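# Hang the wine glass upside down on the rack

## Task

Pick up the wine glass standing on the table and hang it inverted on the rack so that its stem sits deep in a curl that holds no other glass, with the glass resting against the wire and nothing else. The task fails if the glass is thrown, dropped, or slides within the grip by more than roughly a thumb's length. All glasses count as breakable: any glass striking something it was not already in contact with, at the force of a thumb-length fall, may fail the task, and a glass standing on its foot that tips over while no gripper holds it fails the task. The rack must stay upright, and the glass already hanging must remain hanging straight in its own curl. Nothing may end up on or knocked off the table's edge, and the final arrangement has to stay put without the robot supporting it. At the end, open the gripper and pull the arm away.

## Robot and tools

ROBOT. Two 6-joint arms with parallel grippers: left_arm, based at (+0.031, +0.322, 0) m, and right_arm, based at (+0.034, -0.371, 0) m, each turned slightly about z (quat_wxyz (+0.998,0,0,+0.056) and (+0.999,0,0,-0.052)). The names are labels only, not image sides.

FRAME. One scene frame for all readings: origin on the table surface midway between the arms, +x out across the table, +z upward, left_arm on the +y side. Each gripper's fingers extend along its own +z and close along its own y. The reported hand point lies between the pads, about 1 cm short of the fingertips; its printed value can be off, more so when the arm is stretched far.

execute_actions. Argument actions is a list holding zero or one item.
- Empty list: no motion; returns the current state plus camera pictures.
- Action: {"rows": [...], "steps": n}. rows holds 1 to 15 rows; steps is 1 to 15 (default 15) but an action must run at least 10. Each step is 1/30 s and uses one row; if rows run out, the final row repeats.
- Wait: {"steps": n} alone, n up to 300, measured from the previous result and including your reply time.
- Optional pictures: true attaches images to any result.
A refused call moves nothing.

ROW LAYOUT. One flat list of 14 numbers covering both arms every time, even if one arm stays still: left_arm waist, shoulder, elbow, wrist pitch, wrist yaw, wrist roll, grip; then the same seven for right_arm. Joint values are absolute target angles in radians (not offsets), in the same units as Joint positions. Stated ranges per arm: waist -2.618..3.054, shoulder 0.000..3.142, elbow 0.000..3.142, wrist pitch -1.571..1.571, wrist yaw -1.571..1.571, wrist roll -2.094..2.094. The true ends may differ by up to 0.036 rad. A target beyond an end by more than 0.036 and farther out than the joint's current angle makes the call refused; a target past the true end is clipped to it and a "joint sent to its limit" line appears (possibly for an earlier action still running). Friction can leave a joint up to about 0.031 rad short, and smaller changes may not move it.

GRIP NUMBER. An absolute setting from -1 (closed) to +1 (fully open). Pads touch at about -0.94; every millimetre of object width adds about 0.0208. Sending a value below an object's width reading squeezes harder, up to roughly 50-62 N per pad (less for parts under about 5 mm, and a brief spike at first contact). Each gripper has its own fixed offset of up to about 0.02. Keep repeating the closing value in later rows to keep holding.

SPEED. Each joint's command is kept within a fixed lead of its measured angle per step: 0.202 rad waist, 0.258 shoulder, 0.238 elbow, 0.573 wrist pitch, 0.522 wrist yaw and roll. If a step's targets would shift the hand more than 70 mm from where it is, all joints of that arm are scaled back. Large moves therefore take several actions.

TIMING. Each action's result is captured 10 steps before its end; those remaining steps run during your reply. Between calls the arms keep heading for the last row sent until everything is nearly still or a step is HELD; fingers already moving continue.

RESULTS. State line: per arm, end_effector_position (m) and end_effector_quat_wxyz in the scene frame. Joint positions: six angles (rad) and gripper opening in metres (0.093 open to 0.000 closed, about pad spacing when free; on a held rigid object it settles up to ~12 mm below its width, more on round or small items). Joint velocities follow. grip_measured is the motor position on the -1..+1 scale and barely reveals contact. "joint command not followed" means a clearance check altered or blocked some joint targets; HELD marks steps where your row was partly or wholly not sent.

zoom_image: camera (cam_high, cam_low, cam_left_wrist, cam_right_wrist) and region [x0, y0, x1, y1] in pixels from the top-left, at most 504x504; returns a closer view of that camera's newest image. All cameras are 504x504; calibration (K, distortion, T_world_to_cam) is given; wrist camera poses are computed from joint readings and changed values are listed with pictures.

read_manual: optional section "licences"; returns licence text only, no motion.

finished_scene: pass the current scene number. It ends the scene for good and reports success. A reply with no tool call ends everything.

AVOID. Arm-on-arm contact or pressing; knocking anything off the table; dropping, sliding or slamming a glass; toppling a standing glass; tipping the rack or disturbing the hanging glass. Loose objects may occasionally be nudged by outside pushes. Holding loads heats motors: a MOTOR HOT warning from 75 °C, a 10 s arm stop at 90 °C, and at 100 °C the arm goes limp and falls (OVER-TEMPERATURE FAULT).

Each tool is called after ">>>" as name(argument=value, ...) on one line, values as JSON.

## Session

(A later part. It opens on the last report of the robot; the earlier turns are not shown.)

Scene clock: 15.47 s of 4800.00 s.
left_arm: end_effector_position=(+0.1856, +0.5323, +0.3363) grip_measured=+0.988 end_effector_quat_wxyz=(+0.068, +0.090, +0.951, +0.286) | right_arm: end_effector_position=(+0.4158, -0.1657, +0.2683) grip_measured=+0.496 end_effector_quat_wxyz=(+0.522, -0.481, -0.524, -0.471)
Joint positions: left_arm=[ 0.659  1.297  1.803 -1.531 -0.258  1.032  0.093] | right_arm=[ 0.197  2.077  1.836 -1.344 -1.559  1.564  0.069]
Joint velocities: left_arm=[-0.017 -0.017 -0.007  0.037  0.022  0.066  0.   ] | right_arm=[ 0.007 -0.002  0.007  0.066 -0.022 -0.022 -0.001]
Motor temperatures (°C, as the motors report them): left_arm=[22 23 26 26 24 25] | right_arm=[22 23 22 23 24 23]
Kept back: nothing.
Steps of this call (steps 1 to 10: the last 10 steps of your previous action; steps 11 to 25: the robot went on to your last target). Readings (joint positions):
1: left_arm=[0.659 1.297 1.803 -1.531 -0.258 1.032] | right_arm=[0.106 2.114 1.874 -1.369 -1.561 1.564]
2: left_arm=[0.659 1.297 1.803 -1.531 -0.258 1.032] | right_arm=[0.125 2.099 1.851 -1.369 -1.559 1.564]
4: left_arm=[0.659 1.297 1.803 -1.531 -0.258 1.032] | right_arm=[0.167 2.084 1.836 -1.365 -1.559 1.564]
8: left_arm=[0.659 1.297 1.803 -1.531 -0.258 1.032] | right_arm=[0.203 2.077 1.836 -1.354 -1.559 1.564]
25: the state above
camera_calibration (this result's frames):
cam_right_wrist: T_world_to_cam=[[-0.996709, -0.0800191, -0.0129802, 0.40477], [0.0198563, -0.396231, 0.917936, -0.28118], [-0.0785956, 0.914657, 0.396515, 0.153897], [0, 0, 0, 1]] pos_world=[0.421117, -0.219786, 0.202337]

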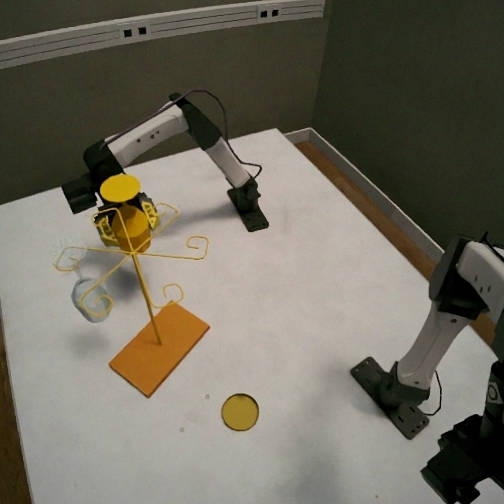

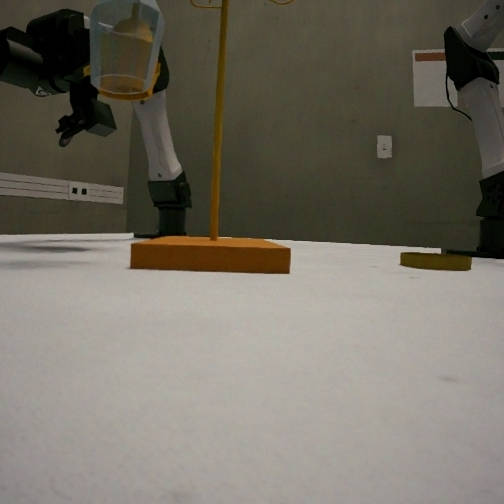

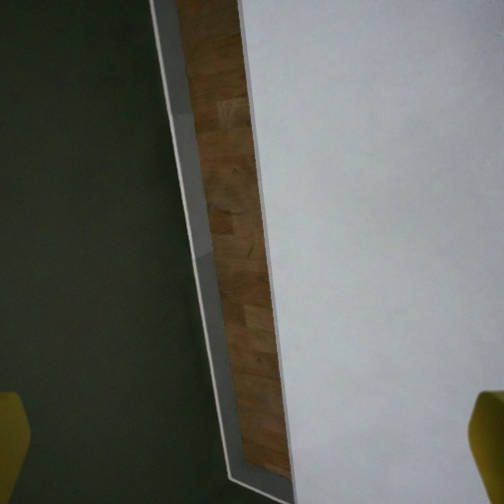

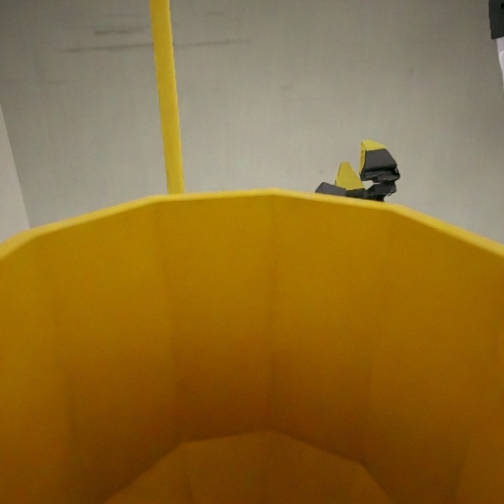

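>>> execute_actions(actions=[{"rows":[[0.659,1.297,1.803,-1.531,-0.258,1.032,1,0.22,2.08,1.87,-1.35,-1.57,1.57,0.3],[0.659,1.297,1.803,-1.531,-0.258,1.032,1,0.24,2.09,1.89,-1.36,-1.57,1.57,0.3],[0.659,1.297,1.803,-1.531,-0.258,1.032,1,0.26,2.11,1.92,-1.37,-1.57,1.57,0.3],[0.659,1.297,1.803,-1.531,-0.258,1.032,1,0.28,2.13,1.95,-1.38,-1.57,1.57,0.3],[0.659,1.297,1.803,-1.531,-0.258,1.032,1,0.3,2.15,1.98,-1.39,-1.57,1.57,0.3],[0.659,1.297,1.803,-1.531,-0.258,1.032,1,0.32,2.17,2.01,-1.4,-1.57,1.57,0.3],[0.659,1.297,1.803,-1.531,-0.258,1.032,1,0.34,2.19,2.04,-1.41,-1.57,1.57,0.3],[0.659,1.297,1.803,-1.531,-0.258,1.032,1,0.36,2.2,2.057,-1.42,-1.57,1.57,0.3]]}])

>>> execute_actions(actions=[{"steps":25}], pictures=true)

>>> zoom_image(camera="cam_high", region=[70, 150, 210, 290])

Scene clock: 16.20 s of 4800.00 s.
left_arm: end_effector_position=(+0.1856, +0.5323, +0.3363) grip_measured=+0.988 end_effector_quat_wxyz=(+0.068, +0.090, +0.951, +0.286) | right_arm: end_effector_position=(+0.4149, -0.1466, +0.2755) grip_measured=+0.496 end_effector_quat_wxyz=(+0.526, -0.461, -0.542, -0.466)
Joint positions: left_arm=[ 0.659  1.297  1.803 -1.531 -0.258  1.032  0.093] | right_arm=[ 0.244  2.109  1.914 -1.361 -1.558  1.564  0.069]
Joint velocities: left_arm=[ 0.002 -0.017 -0.002 -0.007  0.051 -0.007  0.   ] | right_arm=[ 0.545  0.403  0.877 -0.11  -0.081  0.037 -0.   ]
Motor temperatures (°C, as the motors report them): left_arm=[22 23 26 26 24 25] | right_arm=[22 24 22 23 24 23]
Steps of this call (steps 1 to 15: the robot went on to your last target; steps 16 to 17: nothing new was sent; steps 18 to 22: the first 5 steps of this action). Readings (joint positions):
18: left_arm=[0.659 1.297 1.803 -1.531 -0.258 1.032] | right_arm=[0.198 2.077 1.837 -1.344 -1.559 1.564]
19: left_arm=[0.659 1.297 1.803 -1.531 -0.258 1.032] | right_arm=[0.202 2.079 1.844 -1.347 -1.559 1.564]
21: left_arm=[0.659 1.297 1.803 -1.531 -0.258 1.032] | right_arm=[0.226 2.095 1.885 -1.357 -1.558 1.564]
22: the state above

Scene clock: 17.03 s of 4800.00 s.
left_arm: end_effector_position=(+0.1856, +0.5323, +0.3363) grip_measured=+0.988 end_effector_quat_wxyz=(+0.068, +0.090, +0.951, +0.286) | right_arm: end_effector_position=(+0.4017, -0.0973, +0.2709) grip_measured=+0.496 end_effector_quat_wxyz=(+0.557, -0.431, -0.566, -0.429)
Joint positions: left_arm=[ 0.659  1.297  1.803 -1.531 -0.258  1.032  0.093] | right_arm=[ 0.366  2.195  2.032 -1.407 -1.559  1.565  0.069]
Joint velocities: left_arm=[-0.017  0.007  0.007 -0.007  0.037 -0.037 -0.   ] | right_arm=[ 0.007  0.002 -0.007 -0.007 -0.007 -0.007  0.001]
Motor temperatures (°C, as the motors report them): left_arm=[22 23 26 26 24 25] | right_arm=[22 24 22 23 24 23]
Kept back: nothing.
Steps of this call (steps 1 to 10: the last 10 steps of your previous action; steps 11 to 25: the robot went on to your last target). Readings (joint positions):
1: left_arm=[0.659 1.297 1.803 -1.531 -0.258 1.032] | right_arm=[0.265 2.125 1.944 -1.365 -1.558 1.565]
2: left_arm=[0.659 1.297 1.803 -1.531 -0.258 1.032] | right_arm=[0.289 2.142 1.976 -1.370 -1.559 1.565]
4: left_arm=[0.659 1.297 1.803 -1.531 -0.258 1.032] | right_arm=[0.334 2.173 2.021 -1.377 -1.559 1.565]
8: left_arm=[0.659 1.297 1.803 -1.531 -0.258 1.032] | right_arm=[0.374 2.194 2.032 -1.394 -1.559 1.565]
25: the state above
camera_calibration (this result's frames):
cam_right_wrist: T_world_to_cam=[[-0.96868, -0.246828, -0.0271007, 0.372538], [0.0736701, -0.389901, 0.917905, -0.277198], [-0.237132, 0.88716, 0.395874, 0.150402], [0, 0, 0, 1]] pos_world=[0.416957, -0.149557, 0.204997]

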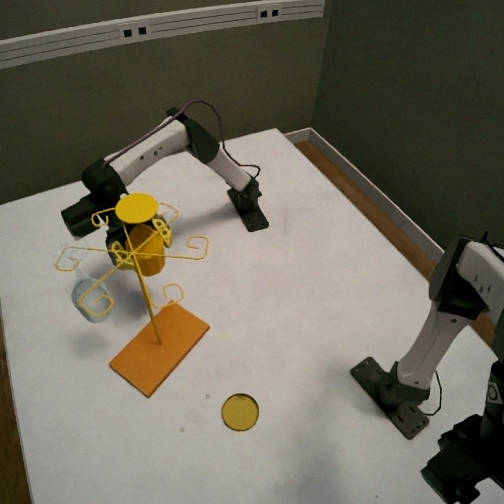

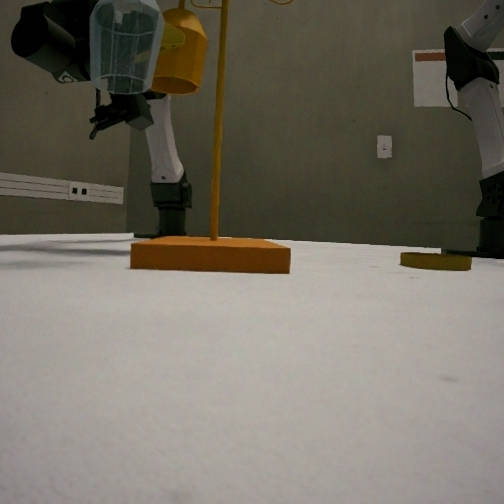

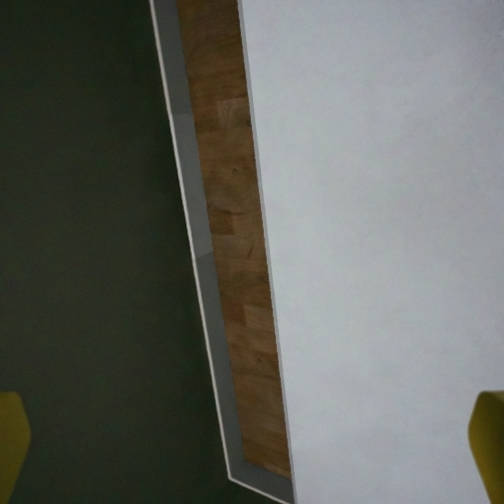

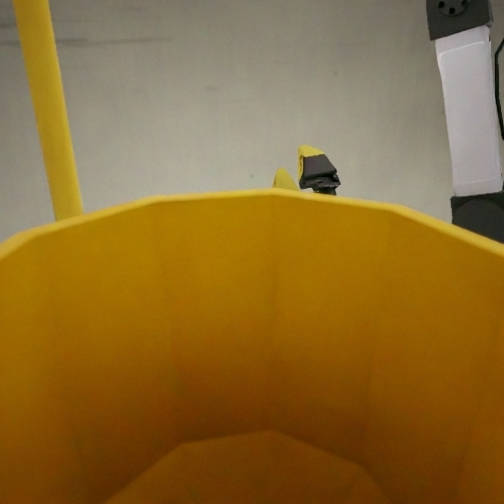

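Region (70, 150, 210, 290) of cam_high's 504x504 image, scaled by 3.600, with more detail than that image has.

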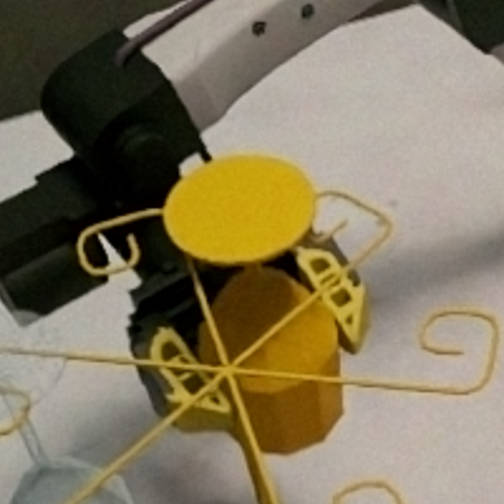

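>>> execute_actions(actions=[{"rows":[[0.659,1.297,1.803,-1.531,-0.258,1.032,1,0.39,2.19,2.0,-1.39,-1.57,1.57,0.3],[0.659,1.297,1.803,-1.531,-0.258,1.032,1,0.41,2.18,1.98,-1.37,-1.57,1.57,0.3],[0.659,1.297,1.803,-1.531,-0.258,1.032,1,0.43,2.17,1.96,-1.36,-1.57,1.57,0.3],[0.659,1.297,1.803,-1.531,-0.258,1.032,1,0.44,2.15,1.94,-1.35,-1.57,1.57,0.3]]}])

>>> execute_actions(actions=[{"steps":25}], pictures=true)

>>> zoom_image(camera="cam_high", region=[70, 150, 210, 290])

>>> zoom_image(camera="cam_low", region=[150, 0, 300, 100])

Scene clock: 18.03 s of 4800.00 s.
left_arm: end_effector_position=(+0.1856, +0.5323, +0.3363) grip_measured=+0.988 end_effector_quat_wxyz=(+0.068, +0.090, +0.951, +0.286) | right_arm: end_effector_position=(+0.3868, -0.0836, +0.2601) grip_measured=+0.496 end_effector_quat_wxyz=(+0.570, -0.426, -0.569, -0.411)
Joint positions: left_arm=[ 0.659  1.297  1.803 -1.531 -0.258  1.032  0.093] | right_arm=[ 0.407  2.184  1.971 -1.382 -1.559  1.565  0.069]
Joint velocities: left_arm=[ 0.002  0.002 -0.002  0.007 -0.051 -0.007  0.   ] | right_arm=[ 0.447 -0.056 -0.418 -0.022 -0.037  0.022  0.001]
Motor temperatures (°C, as the motors report them): left_arm=[22 23 26 26 24 25] | right_arm=[22 24 23 23 24 23]
Steps of this call (steps 1 to 15: the robot went on to your last target; steps 16 to 25: nothing new was sent; steps 26 to 30: the first 5 steps of this action). Readings (joint positions):
26: left_arm=[0.659 1.297 1.803 -1.531 -0.258 1.032] | right_arm=[0.367 2.195 2.029 -1.406 -1.559 1.565]
27: left_arm=[0.659 1.297 1.803 -1.531 -0.258 1.032] | right_arm=[0.371 2.194 2.021 -1.400 -1.559 1.565]
29: left_arm=[0.659 1.297 1.803 -1.531 -0.258 1.032] | right_arm=[0.392 2.188 1.988 -1.385 -1.559 1.565]
30: the state above

Scene clock: 18.87 s of 4800.00 s.
left_arm: end_effector_position=(+0.1856, +0.5323, +0.3363) grip_measured=+0.988 end_effector_quat_wxyz=(+0.068, +0.090, +0.951, +0.286) | right_arm: end_effector_position=(+0.3737, -0.0707, +0.2599) grip_measured=+0.496 end_effector_quat_wxyz=(+0.576, -0.412, -0.580, -0.403)
Joint positions: left_arm=[ 0.659  1.297  1.803 -1.531 -0.258  1.032  0.093] | right_arm=[ 0.446  2.173  1.951 -1.364 -1.559  1.565  0.069]
Joint velocities: left_arm=[-0.007 -0.017 -0.017 -0.007  0.007  0.022 -0.001] | right_arm=[-0.022  0.012  0.002 -0.051  0.022 -0.051 -0.001]
Motor temperatures (°C, as the motors report them): left_arm=[22 23 26 26 24 25] | right_arm=[22 25 23 23 24 23]
Kept back: nothing.
Steps of this call (steps 1 to 10: the last 10 steps of your previous action; steps 11 to 25: the robot went on to your last target). Readings (joint positions):
1: left_arm=[0.659 1.297 1.803 -1.531 -0.258 1.032] | right_arm=[0.421 2.183 1.960 -1.380 -1.559 1.565]
2: left_arm=[0.659 1.297 1.803 -1.531 -0.258 1.032] | right_arm=[0.433 2.183 1.954 -1.378 -1.559 1.565]
4: left_arm=[0.659 1.297 1.803 -1.531 -0.258 1.032] | right_arm=[0.446 2.182 1.951 -1.375 -1.559 1.565]
8: left_arm=[0.659 1.297 1.803 -1.531 -0.258 1.032] | right_arm=[0.446 2.175 1.951 -1.368 -1.559 1.565]
25: the state above
camera_calibration (this result's frames):
cam_right_wrist: T_world_to_cam=[[-0.946215, -0.323279, -0.0129853, 0.334276], [0.116811, -0.378775, 0.918087, -0.270083], [-0.301717, 0.867191, 0.396165, 0.147149], [0, 0, 0, 1]] pos_world=[0.392243, -0.121843, 0.194005]

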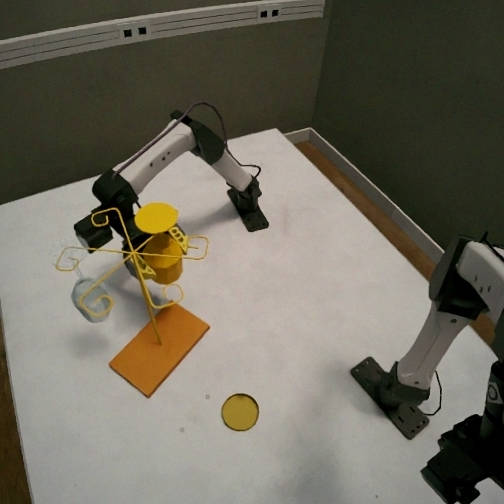

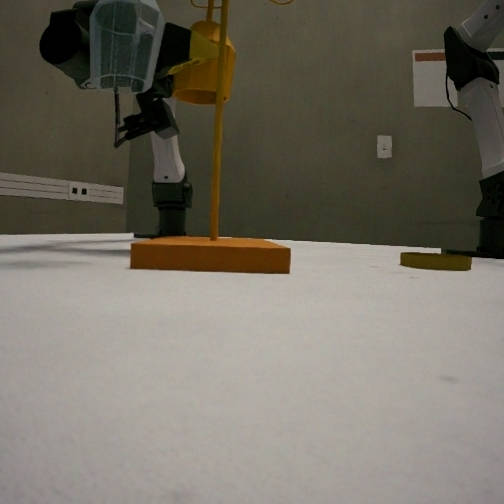

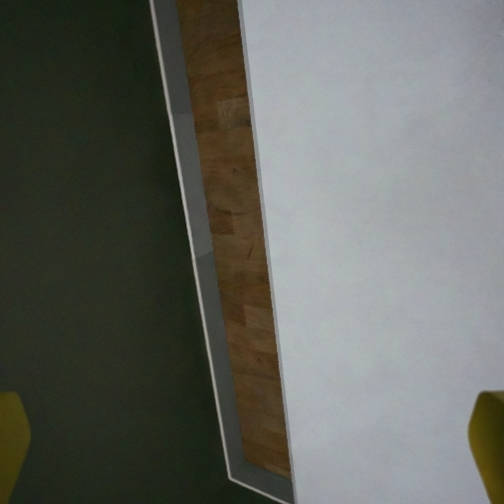

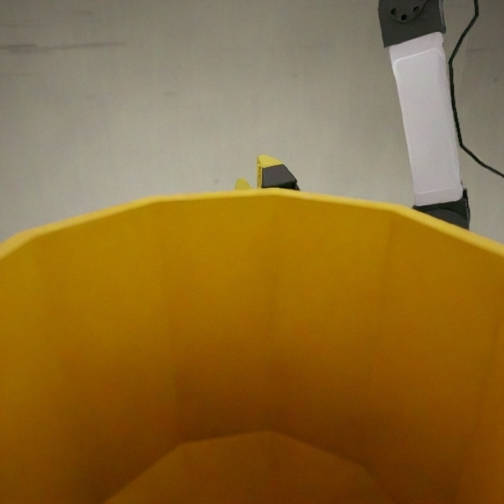

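Region (70, 150, 210, 290) of cam_high's 504x504 image, scaled by 3.600, with more detail than that image has.

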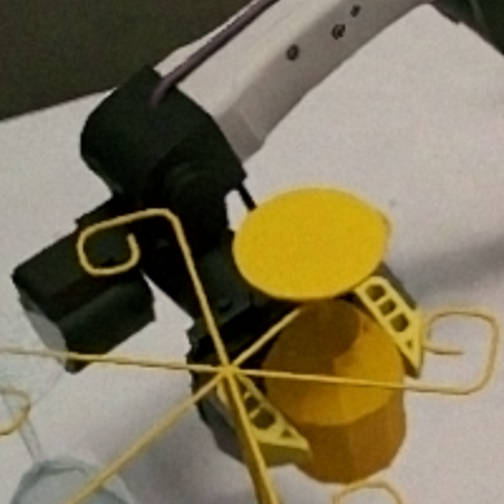

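Region (150, 0, 300, 100) of cam_low's 504x504 image, scaled by 3.360, with more detail than that image has.

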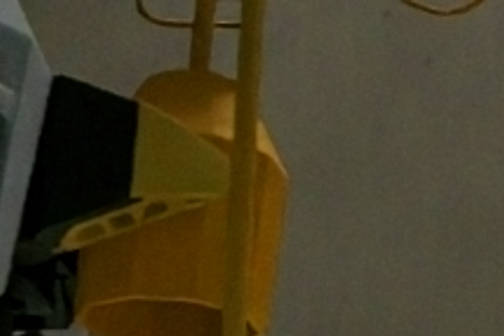

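>>> execute_actions(actions=[{"rows":[[0.659,1.297,1.803,-1.531,-0.258,1.032,1,0.44,2.13,1.91,-1.34,-1.57,1.57,0.3],[0.659,1.297,1.803,-1.531,-0.258,1.032,1,0.44,2.11,1.88,-1.33,-1.57,1.57,0.3],[0.659,1.297,1.803,-1.531,-0.258,1.032,1,0.44,2.09,1.85,-1.32,-1.57,1.57,0.3],[0.659,1.297,1.803,-1.531,-0.258,1.032,1,0.44,2.07,1.82,-1.31,-1.57,1.57,0.3],[0.659,1.297,1.803,-1.531,-0.258,1.032,1,0.43,2.05,1.79,-1.3,-1.57,1.57,0.3],[0.659,1.297,1.803,-1.531,-0.258,1.032,1,0.43,2.03,1.76,-1.29,-1.57,1.57,0.3],[0.659,1.297,1.803,-1.531,-0.258,1.032,1,0.42,2.01,1.73,-1.28,-1.57,1.57,0.3],[0.659,1.297,1.803,-1.531,-0.258,1.032,1,0.42,1.99,1.7,-1.27,-1.57,1.57,0.3],[0.659,1.297,1.803,-1.531,-0.258,1.032,1,0.42,1.97,1.665,-1.25,-1.57,1.57,0.3]]}])

>>> execute_actions(actions=[{"steps":25}], pictures=true)

>>> zoom_image(camera="cam_high", region=[70, 150, 210, 290])

>>> zoom_image(camera="cam_low", region=[150, 0, 300, 100])

Scene clock: 19.87 s of 4800.00 s.
left_arm: end_effector_position=(+0.1856, +0.5323, +0.3363) grip_measured=+0.988 end_effector_quat_wxyz=(+0.068, +0.090, +0.951, +0.286) | right_arm: end_effector_position=(+0.3600, -0.0759, +0.2581) grip_measured=+0.496 end_effector_quat_wxyz=(+0.579, -0.417, -0.577, -0.399)
Joint positions: left_arm=[ 0.659  1.297  1.803 -1.531 -0.258  1.032  0.093] | right_arm=[ 0.445  2.111  1.847 -1.336 -1.559  1.565  0.069]
Joint velocities: left_arm=[ 0.012 -0.017  0.022 -0.007  0.007 -0.007  0.001] | right_arm=[-0.046 -0.554 -0.838  0.11  -0.007 -0.051 -0.   ]
Motor temperatures (°C, as the motors report them): left_arm=[22 23 26 26 24 25] | right_arm=[22 25 23 23 24 23]
Steps of this call (steps 1 to 15: the robot went on to your last target; steps 16 to 25: nothing new was sent; steps 26 to 30: the first 5 steps of this action). Readings (joint positions):
26: left_arm=[0.659 1.297 1.803 -1.531 -0.258 1.032] | right_arm=[0.446 2.169 1.945 -1.359 -1.559 1.565]
27: left_arm=[0.659 1.297 1.803 -1.531 -0.258 1.032] | right_arm=[0.446 2.160 1.929 -1.352 -1.559 1.565]
29: left_arm=[0.659 1.297 1.803 -1.531 -0.258 1.032] | right_arm=[0.446 2.130 1.877 -1.341 -1.559 1.565]
30: the state above

Scene clock: 20.70 s of 4800.00 s.
left_arm: end_effector_position=(+0.1856, +0.5323, +0.3363) grip_measured=+0.988 end_effector_quat_wxyz=(+0.068, +0.090, +0.951, +0.286) | right_arm: end_effector_position=(+0.3398, -0.0909, +0.2610) grip_measured=+0.496 end_effector_quat_wxyz=(+0.571, -0.418, -0.576, -0.408)
Joint positions: left_arm=[ 0.659  1.297  1.803 -1.531 -0.258  1.032  0.093] | right_arm=[ 0.426  1.989  1.68  -1.268 -1.557  1.573  0.069]
Joint velocities: left_arm=[-0.007 -0.007 -0.002  0.007  0.007 -0.007  0.   ] | right_arm=[ 0.012  0.002 -0.002 -0.037 -0.007  0.022  0.001]
Motor temperatures (°C, as the motors report them): left_arm=[22 23 26 27 24 25] | right_arm=[22 25 23 23 24 23]
Kept back: nothing.
Steps of this call (steps 1 to 10: the last 10 steps of your previous action; steps 11 to 25: the robot went on to your last target). Readings (joint positions):
1: left_arm=[0.659 1.297 1.803 -1.531 -0.258 1.032] | right_arm=[0.444 2.091 1.818 -1.329 -1.559 1.565]
2: left_arm=[0.659 1.297 1.803 -1.531 -0.258 1.032] | right_arm=[0.441 2.070 1.788 -1.323 -1.559 1.565]
4: left_arm=[0.659 1.297 1.803 -1.531 -0.258 1.032] | right_arm=[0.433 2.026 1.729 -1.305 -1.558 1.565]
8: left_arm=[0.659 1.297 1.803 -1.531 -0.258 1.032] | right_arm=[0.426 1.989 1.683 -1.290 -1.557 1.569]
25: the state above
camera_calibration (this result's frames):
cam_right_wrist: T_world_to_cam=[[-0.952576, -0.304024, -0.0130112, 0.299603], [0.108541, -0.379406, 0.918841, -0.272274], [-0.284286, 0.873854, 0.394412, 0.149172], [0, 0, 0, 1]] pos_world=[0.357355, -0.142571, 0.19524]

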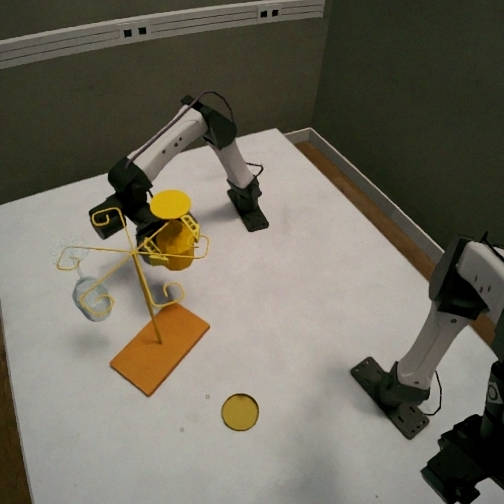

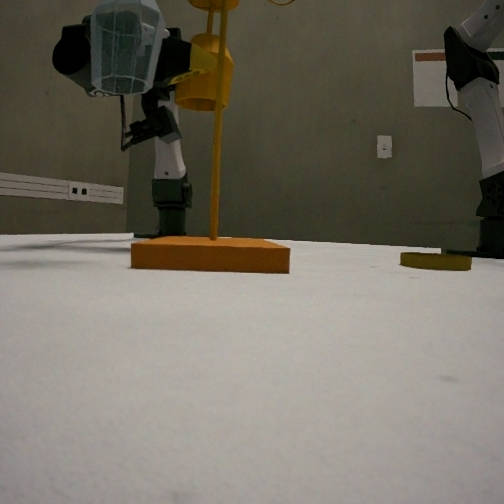

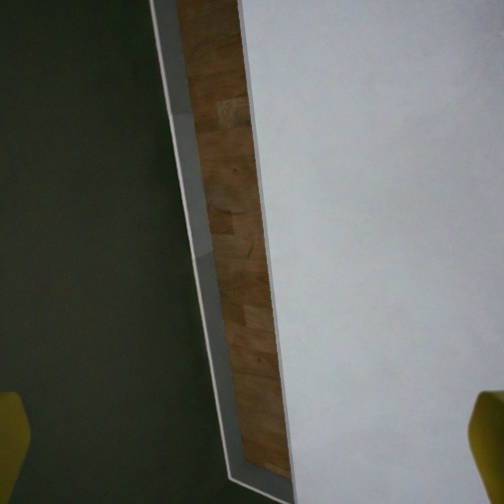

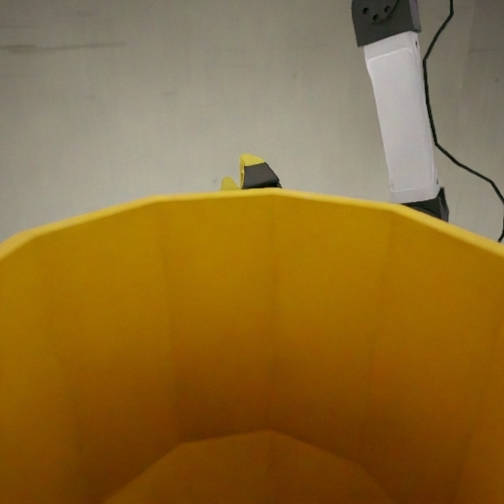

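Region (70, 150, 210, 290) of cam_high's 504x504 image, scaled by 3.600, with more detail than that image has.

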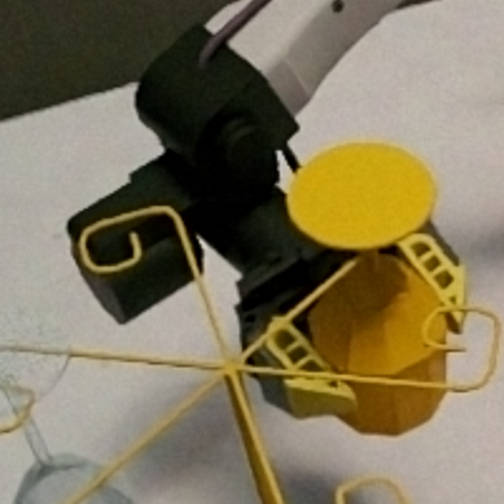

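Region (150, 0, 300, 100) of cam_low's 504x504 image, scaled by 3.360, with more detail than that image has.

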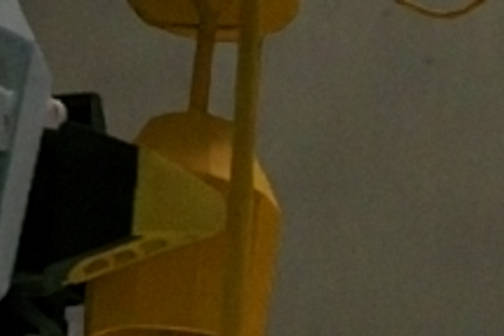

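>>> execute_actions(actions=[{"rows":[[0.659,1.297,1.803,-1.531,-0.258,1.032,1,0.4,2.0,1.71,-1.28,-1.57,1.57,0.3],[0.659,1.297,1.803,-1.531,-0.258,1.032,1,0.385,2.01,1.73,-1.28,-1.57,1.57,0.3],[0.659,1.297,1.803,-1.531,-0.258,1.032,1,0.385,2.02,1.75,-1.29,-1.57,1.57,0.3],[0.659,1.297,1.803,-1.531,-0.258,1.032,1,0.385,2.04,1.76,-1.29,-1.57,1.57,0.3]]}])

>>> execute_actions(actions=[{"steps":25}])

>>> execute_actions(actions=[{"rows":[[0.659,1.297,1.803,-1.531,-0.258,1.032,1,0.385,2.04,1.76,-1.29,-1.57,1.57,1]]}])

>>> execute_actions(actions=[{"rows":[[0.659,1.297,1.803,-1.531,-0.258,1.032,1,0.385,2.05,1.7,-1.22,-1.57,1.57,1],[0.659,1.297,1.803,-1.531,-0.258,1.032,1,0.385,2.06,1.66,-1.17,-1.57,1.57,1],[0.659,1.297,1.803,-1.531,-0.258,1.032,1,0.385,2.07,1.62,-1.12,-1.57,1.57,1],[0.659,1.297,1.803,-1.531,-0.258,1.032,1,0.385,2.09,1.58,-1.06,-1.57,1.57,1],[0.659,1.297,1.803,-1.531,-0.258,1.032,1,0.385,2.11,1.54,-1.0,-1.57,1.57,1],[0.659,1.297,1.803,-1.531,-0.258,1.032,1,0.385,2.13,1.5,-0.94,-1.57,1.57,1],[0.659,1.297,1.803,-1.531,-0.258,1.032,1,0.385,2.155,1.47,-0.885,-1.57,1.57,1]]}])

>>> execute_actions(actions=[{"steps":25}], pictures=true)

Scene clock: 21.87 s of 4800.00 s.
left_arm: end_effector_position=(+0.1856, +0.5323, +0.3363) grip_measured=+0.988 end_effector_quat_wxyz=(+0.068, +0.090, +0.951, +0.286) | right_arm: end_effector_position=(+0.3546, -0.0977, +0.2641) grip_measured=+0.496 end_effector_quat_wxyz=(+0.563, -0.423, -0.573, -0.420)
Joint positions: left_arm=[ 0.659  1.297  1.803 -1.531 -0.258  1.032  0.093] | right_arm=[ 0.397  2.014  1.728 -1.277 -1.557  1.573  0.069]
Joint velocities: left_arm=[-0.017  0.007 -0.012  0.022 -0.022  0.022 -0.   ] | right_arm=[-0.208  0.212  0.305  0.007 -0.007  0.007 -0.   ]
Motor temperatures (°C, as the motors report them): left_arm=[22 23 26 27 24 25] | right_arm=[22 26 23 23 24 23]
Steps of this call (steps 1 to 15: the robot went on to your last target; steps 16 to 30: nothing new was sent; steps 31 to 35: the first 5 steps of this action). Readings (joint positions):
31: left_arm=[0.659 1.297 1.803 -1.531 -0.258 1.032] | right_arm=[0.424 1.989 1.680 -1.268 -1.557 1.573]
32: left_arm=[0.659 1.297 1.803 -1.531 -0.258 1.032] | right_arm=[0.419 1.992 1.685 -1.272 -1.557 1.573]
34: left_arm=[0.659 1.297 1.803 -1.531 -0.258 1.032] | right_arm=[0.404 2.006 1.714 -1.277 -1.557 1.573]
35: the state above

Scene clock: 22.70 s of 4800.00 s.
left_arm: end_effector_position=(+0.1856, +0.5323, +0.3363) grip_measured=+0.988 end_effector_quat_wxyz=(+0.068, +0.090, +0.951, +0.286) | right_arm: end_effector_position=(+0.3611, -0.1003, +0.2600) grip_measured=+0.496 end_effector_quat_wxyz=(+0.562, -0.429, -0.569, -0.421)
Joint positions: left_arm=[ 0.659  1.297  1.803 -1.531 -0.258  1.032  0.093] | right_arm=[ 0.386  2.032  1.738 -1.278 -1.557  1.573  0.069]
Joint velocities: left_arm=[-0.027 -0.017  0.002 -0.007 -0.007 -0.051  0.001] | right_arm=[-0.017 -0.007  0.002  0.022  0.037 -0.022  0.   ]
Motor temperatures (°C, as the motors report them): left_arm=[22 23 26 27 24 25] | right_arm=[22 26 23 23 24 23]
Kept back: nothing.
Steps of this call (steps 1 to 10: the last 10 steps of your previous action; steps 11 to 25: the robot went on to your last target). Readings (joint positions):
1: left_arm=[0.659 1.297 1.803 -1.531 -0.258 1.032] | right_arm=[0.391 2.020 1.735 -1.277 -1.557 1.573]
2: left_arm=[0.659 1.297 1.803 -1.531 -0.258 1.032] | right_arm=[0.388 2.024 1.738 -1.277 -1.557 1.573]
4: left_arm=[0.659 1.297 1.803 -1.531 -0.258 1.032] | right_arm=[0.386 2.029 1.738 -1.277 -1.557 1.573]
8: left_arm=[0.659 1.297 1.803 -1.531 -0.258 1.032] | right_arm=[0.386 2.032 1.738 -1.278 -1.557 1.573]
25: the state above

Scene clock: 22.87 s of 4800.00 s.
left_arm: end_effector_position=(+0.1856, +0.5323, +0.3363) grip_measured=+0.988 end_effector_quat_wxyz=(+0.068, +0.090, +0.951, +0.286) | right_arm: end_effector_position=(+0.3611, -0.1003, +0.2604) grip_measured=+1.000 end_effector_quat_wxyz=(+0.563, -0.428, -0.568, -0.421)
Joint positions: left_arm=[ 0.659  1.297  1.803 -1.531 -0.258  1.032  0.093] | right_arm=[ 0.386  2.032  1.738 -1.278 -1.559  1.573  0.093]
Joint velocities: left_arm=[-0.007 -0.027  0.007 -0.022  0.007  0.022  0.   ] | right_arm=[-0.002 -0.007 -0.012  0.051  0.022 -0.007  0.   ]
Motor temperatures (°C, as the motors report them): left_arm=[22 23 26 27 24 25] | right_arm=[22 26 23 23 24 23]
Steps of this call (steps 1 to 5: the first 5 steps of this action). Readings (joint positions):
1: left_arm=[0.659 1.297 1.803 -1.531 -0.258 1.032] | right_arm=[0.386 2.032 1.738 -1.278 -1.557 1.573]
2: left_arm=[0.659 1.297 1.803 -1.531 -0.258 1.032] | right_arm=[0.386 2.032 1.738 -1.278 -1.558 1.573]
4: left_arm=[0.659 1.297 1.803 -1.531 -0.258 1.032] | right_arm=[0.386 2.032 1.738 -1.278 -1.559 1.573]
5: the state above

Scene clock: 23.37 s of 4800.00 s.
left_arm: end_effector_position=(+0.1856, +0.5323, +0.3363) grip_measured=+0.988 end_effector_quat_wxyz=(+0.068, +0.090, +0.951, +0.286) | right_arm: end_effector_position=(+0.3604, -0.1004, +0.2321) grip_measured=+1.000 end_effector_quat_wxyz=(+0.567, -0.425, -0.564, -0.424)
Joint positions: left_arm=[ 0.659  1.297  1.803 -1.531 -0.258  1.032  0.093] | right_arm=[ 0.386  2.043  1.633 -1.161 -1.573  1.573  0.093]
Joint velocities: left_arm=[ 0.002  0.007 -0.002 -0.022  0.037 -0.022 -0.   ] | right_arm=[ 0.002  0.3   -1.033  0.96  -0.022 -0.022  0.   ]
Motor temperatures (°C, as the motors report them): left_arm=[22 23 26 27 24 25] | right_arm=[22 26 23 23 24 23]
Steps of this call (steps 1 to 10: the last 10 steps of your previous action; steps 11 to 15: the first 5 steps of this action). Readings (joint positions):
11: left_arm=[0.659 1.297 1.803 -1.531 -0.258 1.032] | right_arm=[0.386 2.032 1.735 -1.271 -1.562 1.573]
12: left_arm=[0.659 1.297 1.803 -1.531 -0.258 1.032] | right_arm=[0.386 2.032 1.722 -1.253 -1.565 1.573]
14: left_arm=[0.659 1.297 1.803 -1.531 -0.258 1.032] | right_arm=[0.386 2.035 1.669 -1.197 -1.571 1.573]
15: the state above

Scene clock: 24.20 s of 4800.00 s.
left_arm: end_effector_position=(+0.1856, +0.5323, +0.3363) grip_measured=+0.988 end_effector_quat_wxyz=(+0.068, +0.090, +0.951, +0.286) | right_arm: end_effector_position=(+0.3637, -0.0995, +0.1426) grip_measured=+1.000 end_effector_quat_wxyz=(+0.571, -0.437, -0.560, -0.412)
Joint positions: left_arm=[ 0.659  1.297  1.803 -1.531 -0.258  1.032  0.093] | right_arm=[ 0.386  2.172  1.466 -0.9   -1.562  1.573  0.093]
Joint velocities: left_arm=[-0.007  0.017 -0.027 -0.022 -0.022 -0.007 -0.001] | right_arm=[-0.007 -0.002 -0.007 -0.081  0.081  0.051  0.   ]
Motor temperatures (°C, as the motors report them): left_arm=[22 23 26 27 24 25] | right_arm=[22 26 23 23 24 23]
Kept back: nothing.
Steps of this call (steps 1 to 10: the last 10 steps of your previous action; steps 11 to 25: the robot went on to your last target). Readings (joint positions):
1: left_arm=[0.659 1.297 1.803 -1.531 -0.258 1.032] | right_arm=[0.386 2.058 1.595 -1.120 -1.574 1.573]
2: left_arm=[0.659 1.297 1.803 -1.531 -0.258 1.032] | right_arm=[0.386 2.079 1.556 -1.077 -1.575 1.573]
4: left_arm=[0.659 1.297 1.803 -1.531 -0.258 1.032] | right_arm=[0.386 2.133 1.501 -1.013 -1.572 1.573]
8: left_arm=[0.659 1.297 1.803 -1.531 -0.258 1.032] | right_arm=[0.386 2.179 1.466 -0.953 -1.561 1.573]
25: the state above
camera_calibration (this result's frames):
cam_right_wrist: T_world_to_cam=[[-0.963864, -0.265888, 0.0164297, 0.321943], [0.120623, -0.380616, 0.916832, -0.173492], [-0.237521, 0.885684, 0.398934, 0.193681], [0, 0, 0, 1]] pos_world=[0.37724, -0.151973, 0.0765081]

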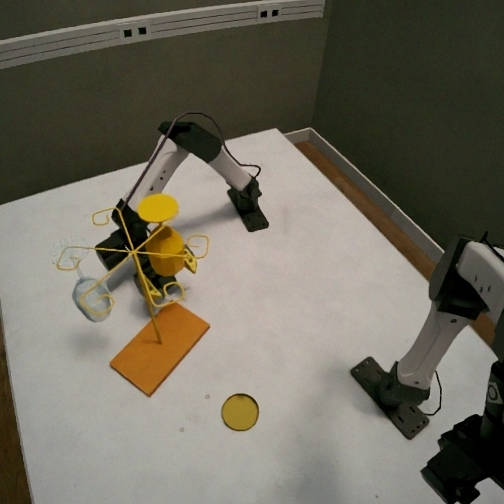

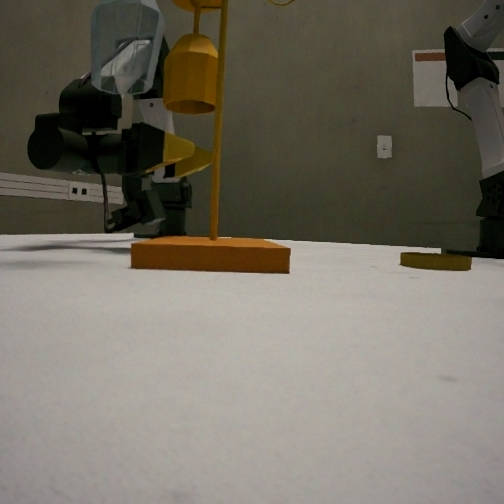

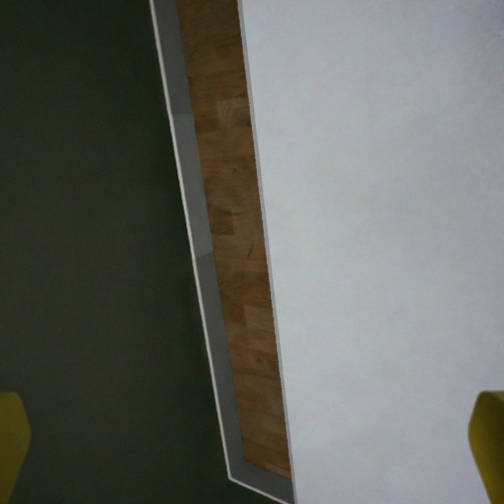

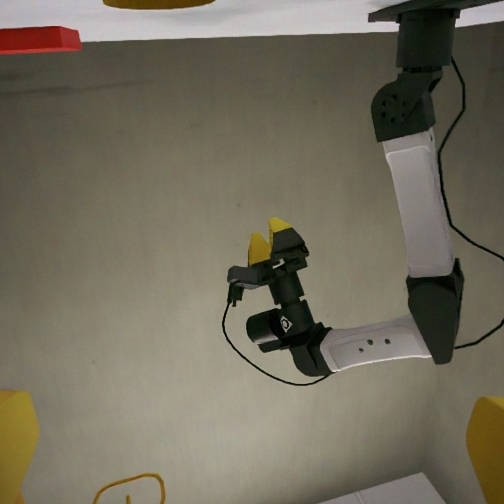

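>>> execute_actions(actions=[{"rows":[[0.659,1.297,1.803,-1.531,-0.258,1.032,1,-0.3,2.155,1.47,-0.885,-1.57,1.57,1]]}])

>>> execute_actions(actions=[{"steps":20}])

>>> finished_scene(scene=1)

Scene clock: 24.87 s of 4800.00 s.
left_arm: end_effector_position=(+0.1856, +0.5323, +0.3363) grip_measured=+0.988 end_effector_quat_wxyz=(+0.068, +0.090, +0.951, +0.286) | right_arm: end_effector_position=(+0.4134, -0.1741, +0.1427) grip_measured=+1.000 end_effector_quat_wxyz=(+0.524, -0.492, -0.512, -0.471)
Joint positions: left_arm=[ 0.659  1.297  1.803 -1.531 -0.258  1.032  0.093] | right_arm=[ 0.176  2.172  1.466 -0.895 -1.563  1.573  0.093]
Joint velocities: left_arm=[-0.002 -0.012 -0.002  0.022  0.022  0.007 -0.001] | right_arm=[-1.722 -0.017 -0.002  0.154 -0.081 -0.051  0.   ]
Motor temperatures (°C, as the motors report them): left_arm=[22 23 26 27 24 25] | right_arm=[22 26 23 23 24 23]
Steps of this call (steps 1 to 15: the robot went on to your last target; steps 16 to 20: the first 5 steps of this action). Readings (joint positions):
16: left_arm=[0.659 1.297 1.803 -1.531 -0.258 1.032] | right_arm=[0.370 2.172 1.466 -0.899 -1.563 1.573]
17: left_arm=[0.659 1.297 1.803 -1.531 -0.258 1.032] | right_arm=[0.339 2.172 1.466 -0.899 -1.563 1.573]
19: left_arm=[0.659 1.297 1.803 -1.531 -0.258 1.032] | right_arm=[0.237 2.172 1.466 -0.897 -1.563 1.573]
20: the state above

Scene clock: 25.53 s of 4800.00 s.
left_arm: end_effector_position=(+0.1856, +0.5323, +0.3363) grip_measured=+0.988 end_effector_quat_wxyz=(+0.068, +0.090, +0.951, +0.286) | right_arm: end_effector_position=(+0.4620, -0.3697, +0.1427) grip_measured=+1.000 end_effector_quat_wxyz=(-0.395, +0.596, +0.385, +0.584)
Joint positions: left_arm=[ 0.659  1.297  1.803 -1.531 -0.258  1.032  0.093] | right_arm=[-0.299  2.172  1.466 -0.883 -1.563  1.573  0.093]
Joint velocities: left_arm=[ 0.002  0.017 -0.002 -0.007  0.007  0.007 -0.001] | right_arm=[-0.007 -0.012  0.007 -0.066  0.095  0.007  0.   ]
Motor temperatures (°C, as the motors report them): left_arm=[22 23 26 27 24 25] | right_arm=[22 26 23 23 24 23]
Kept back: nothing.
Steps of this call (steps 1 to 10: the last 10 steps of your previous action; steps 11 to 20: the robot went on to your last target). Readings (joint positions):
1: left_arm=[0.659 1.297 1.803 -1.531 -0.258 1.032] | right_arm=[0.114 2.172 1.466 -0.892 -1.563 1.573]
2: left_arm=[0.659 1.297 1.803 -1.531 -0.258 1.032] | right_arm=[0.050 2.172 1.466 -0.890 -1.563 1.573]
4: left_arm=[0.659 1.297 1.803 -1.531 -0.258 1.032] | right_arm=[-0.079 2.172 1.466 -0.887 -1.563 1.573]
8: left_arm=[0.659 1.297 1.803 -1.531 -0.258 1.032] | right_arm=[-0.306 2.172 1.466 -0.883 -1.563 1.573]
20: the state above

The scene is finished: the task was done.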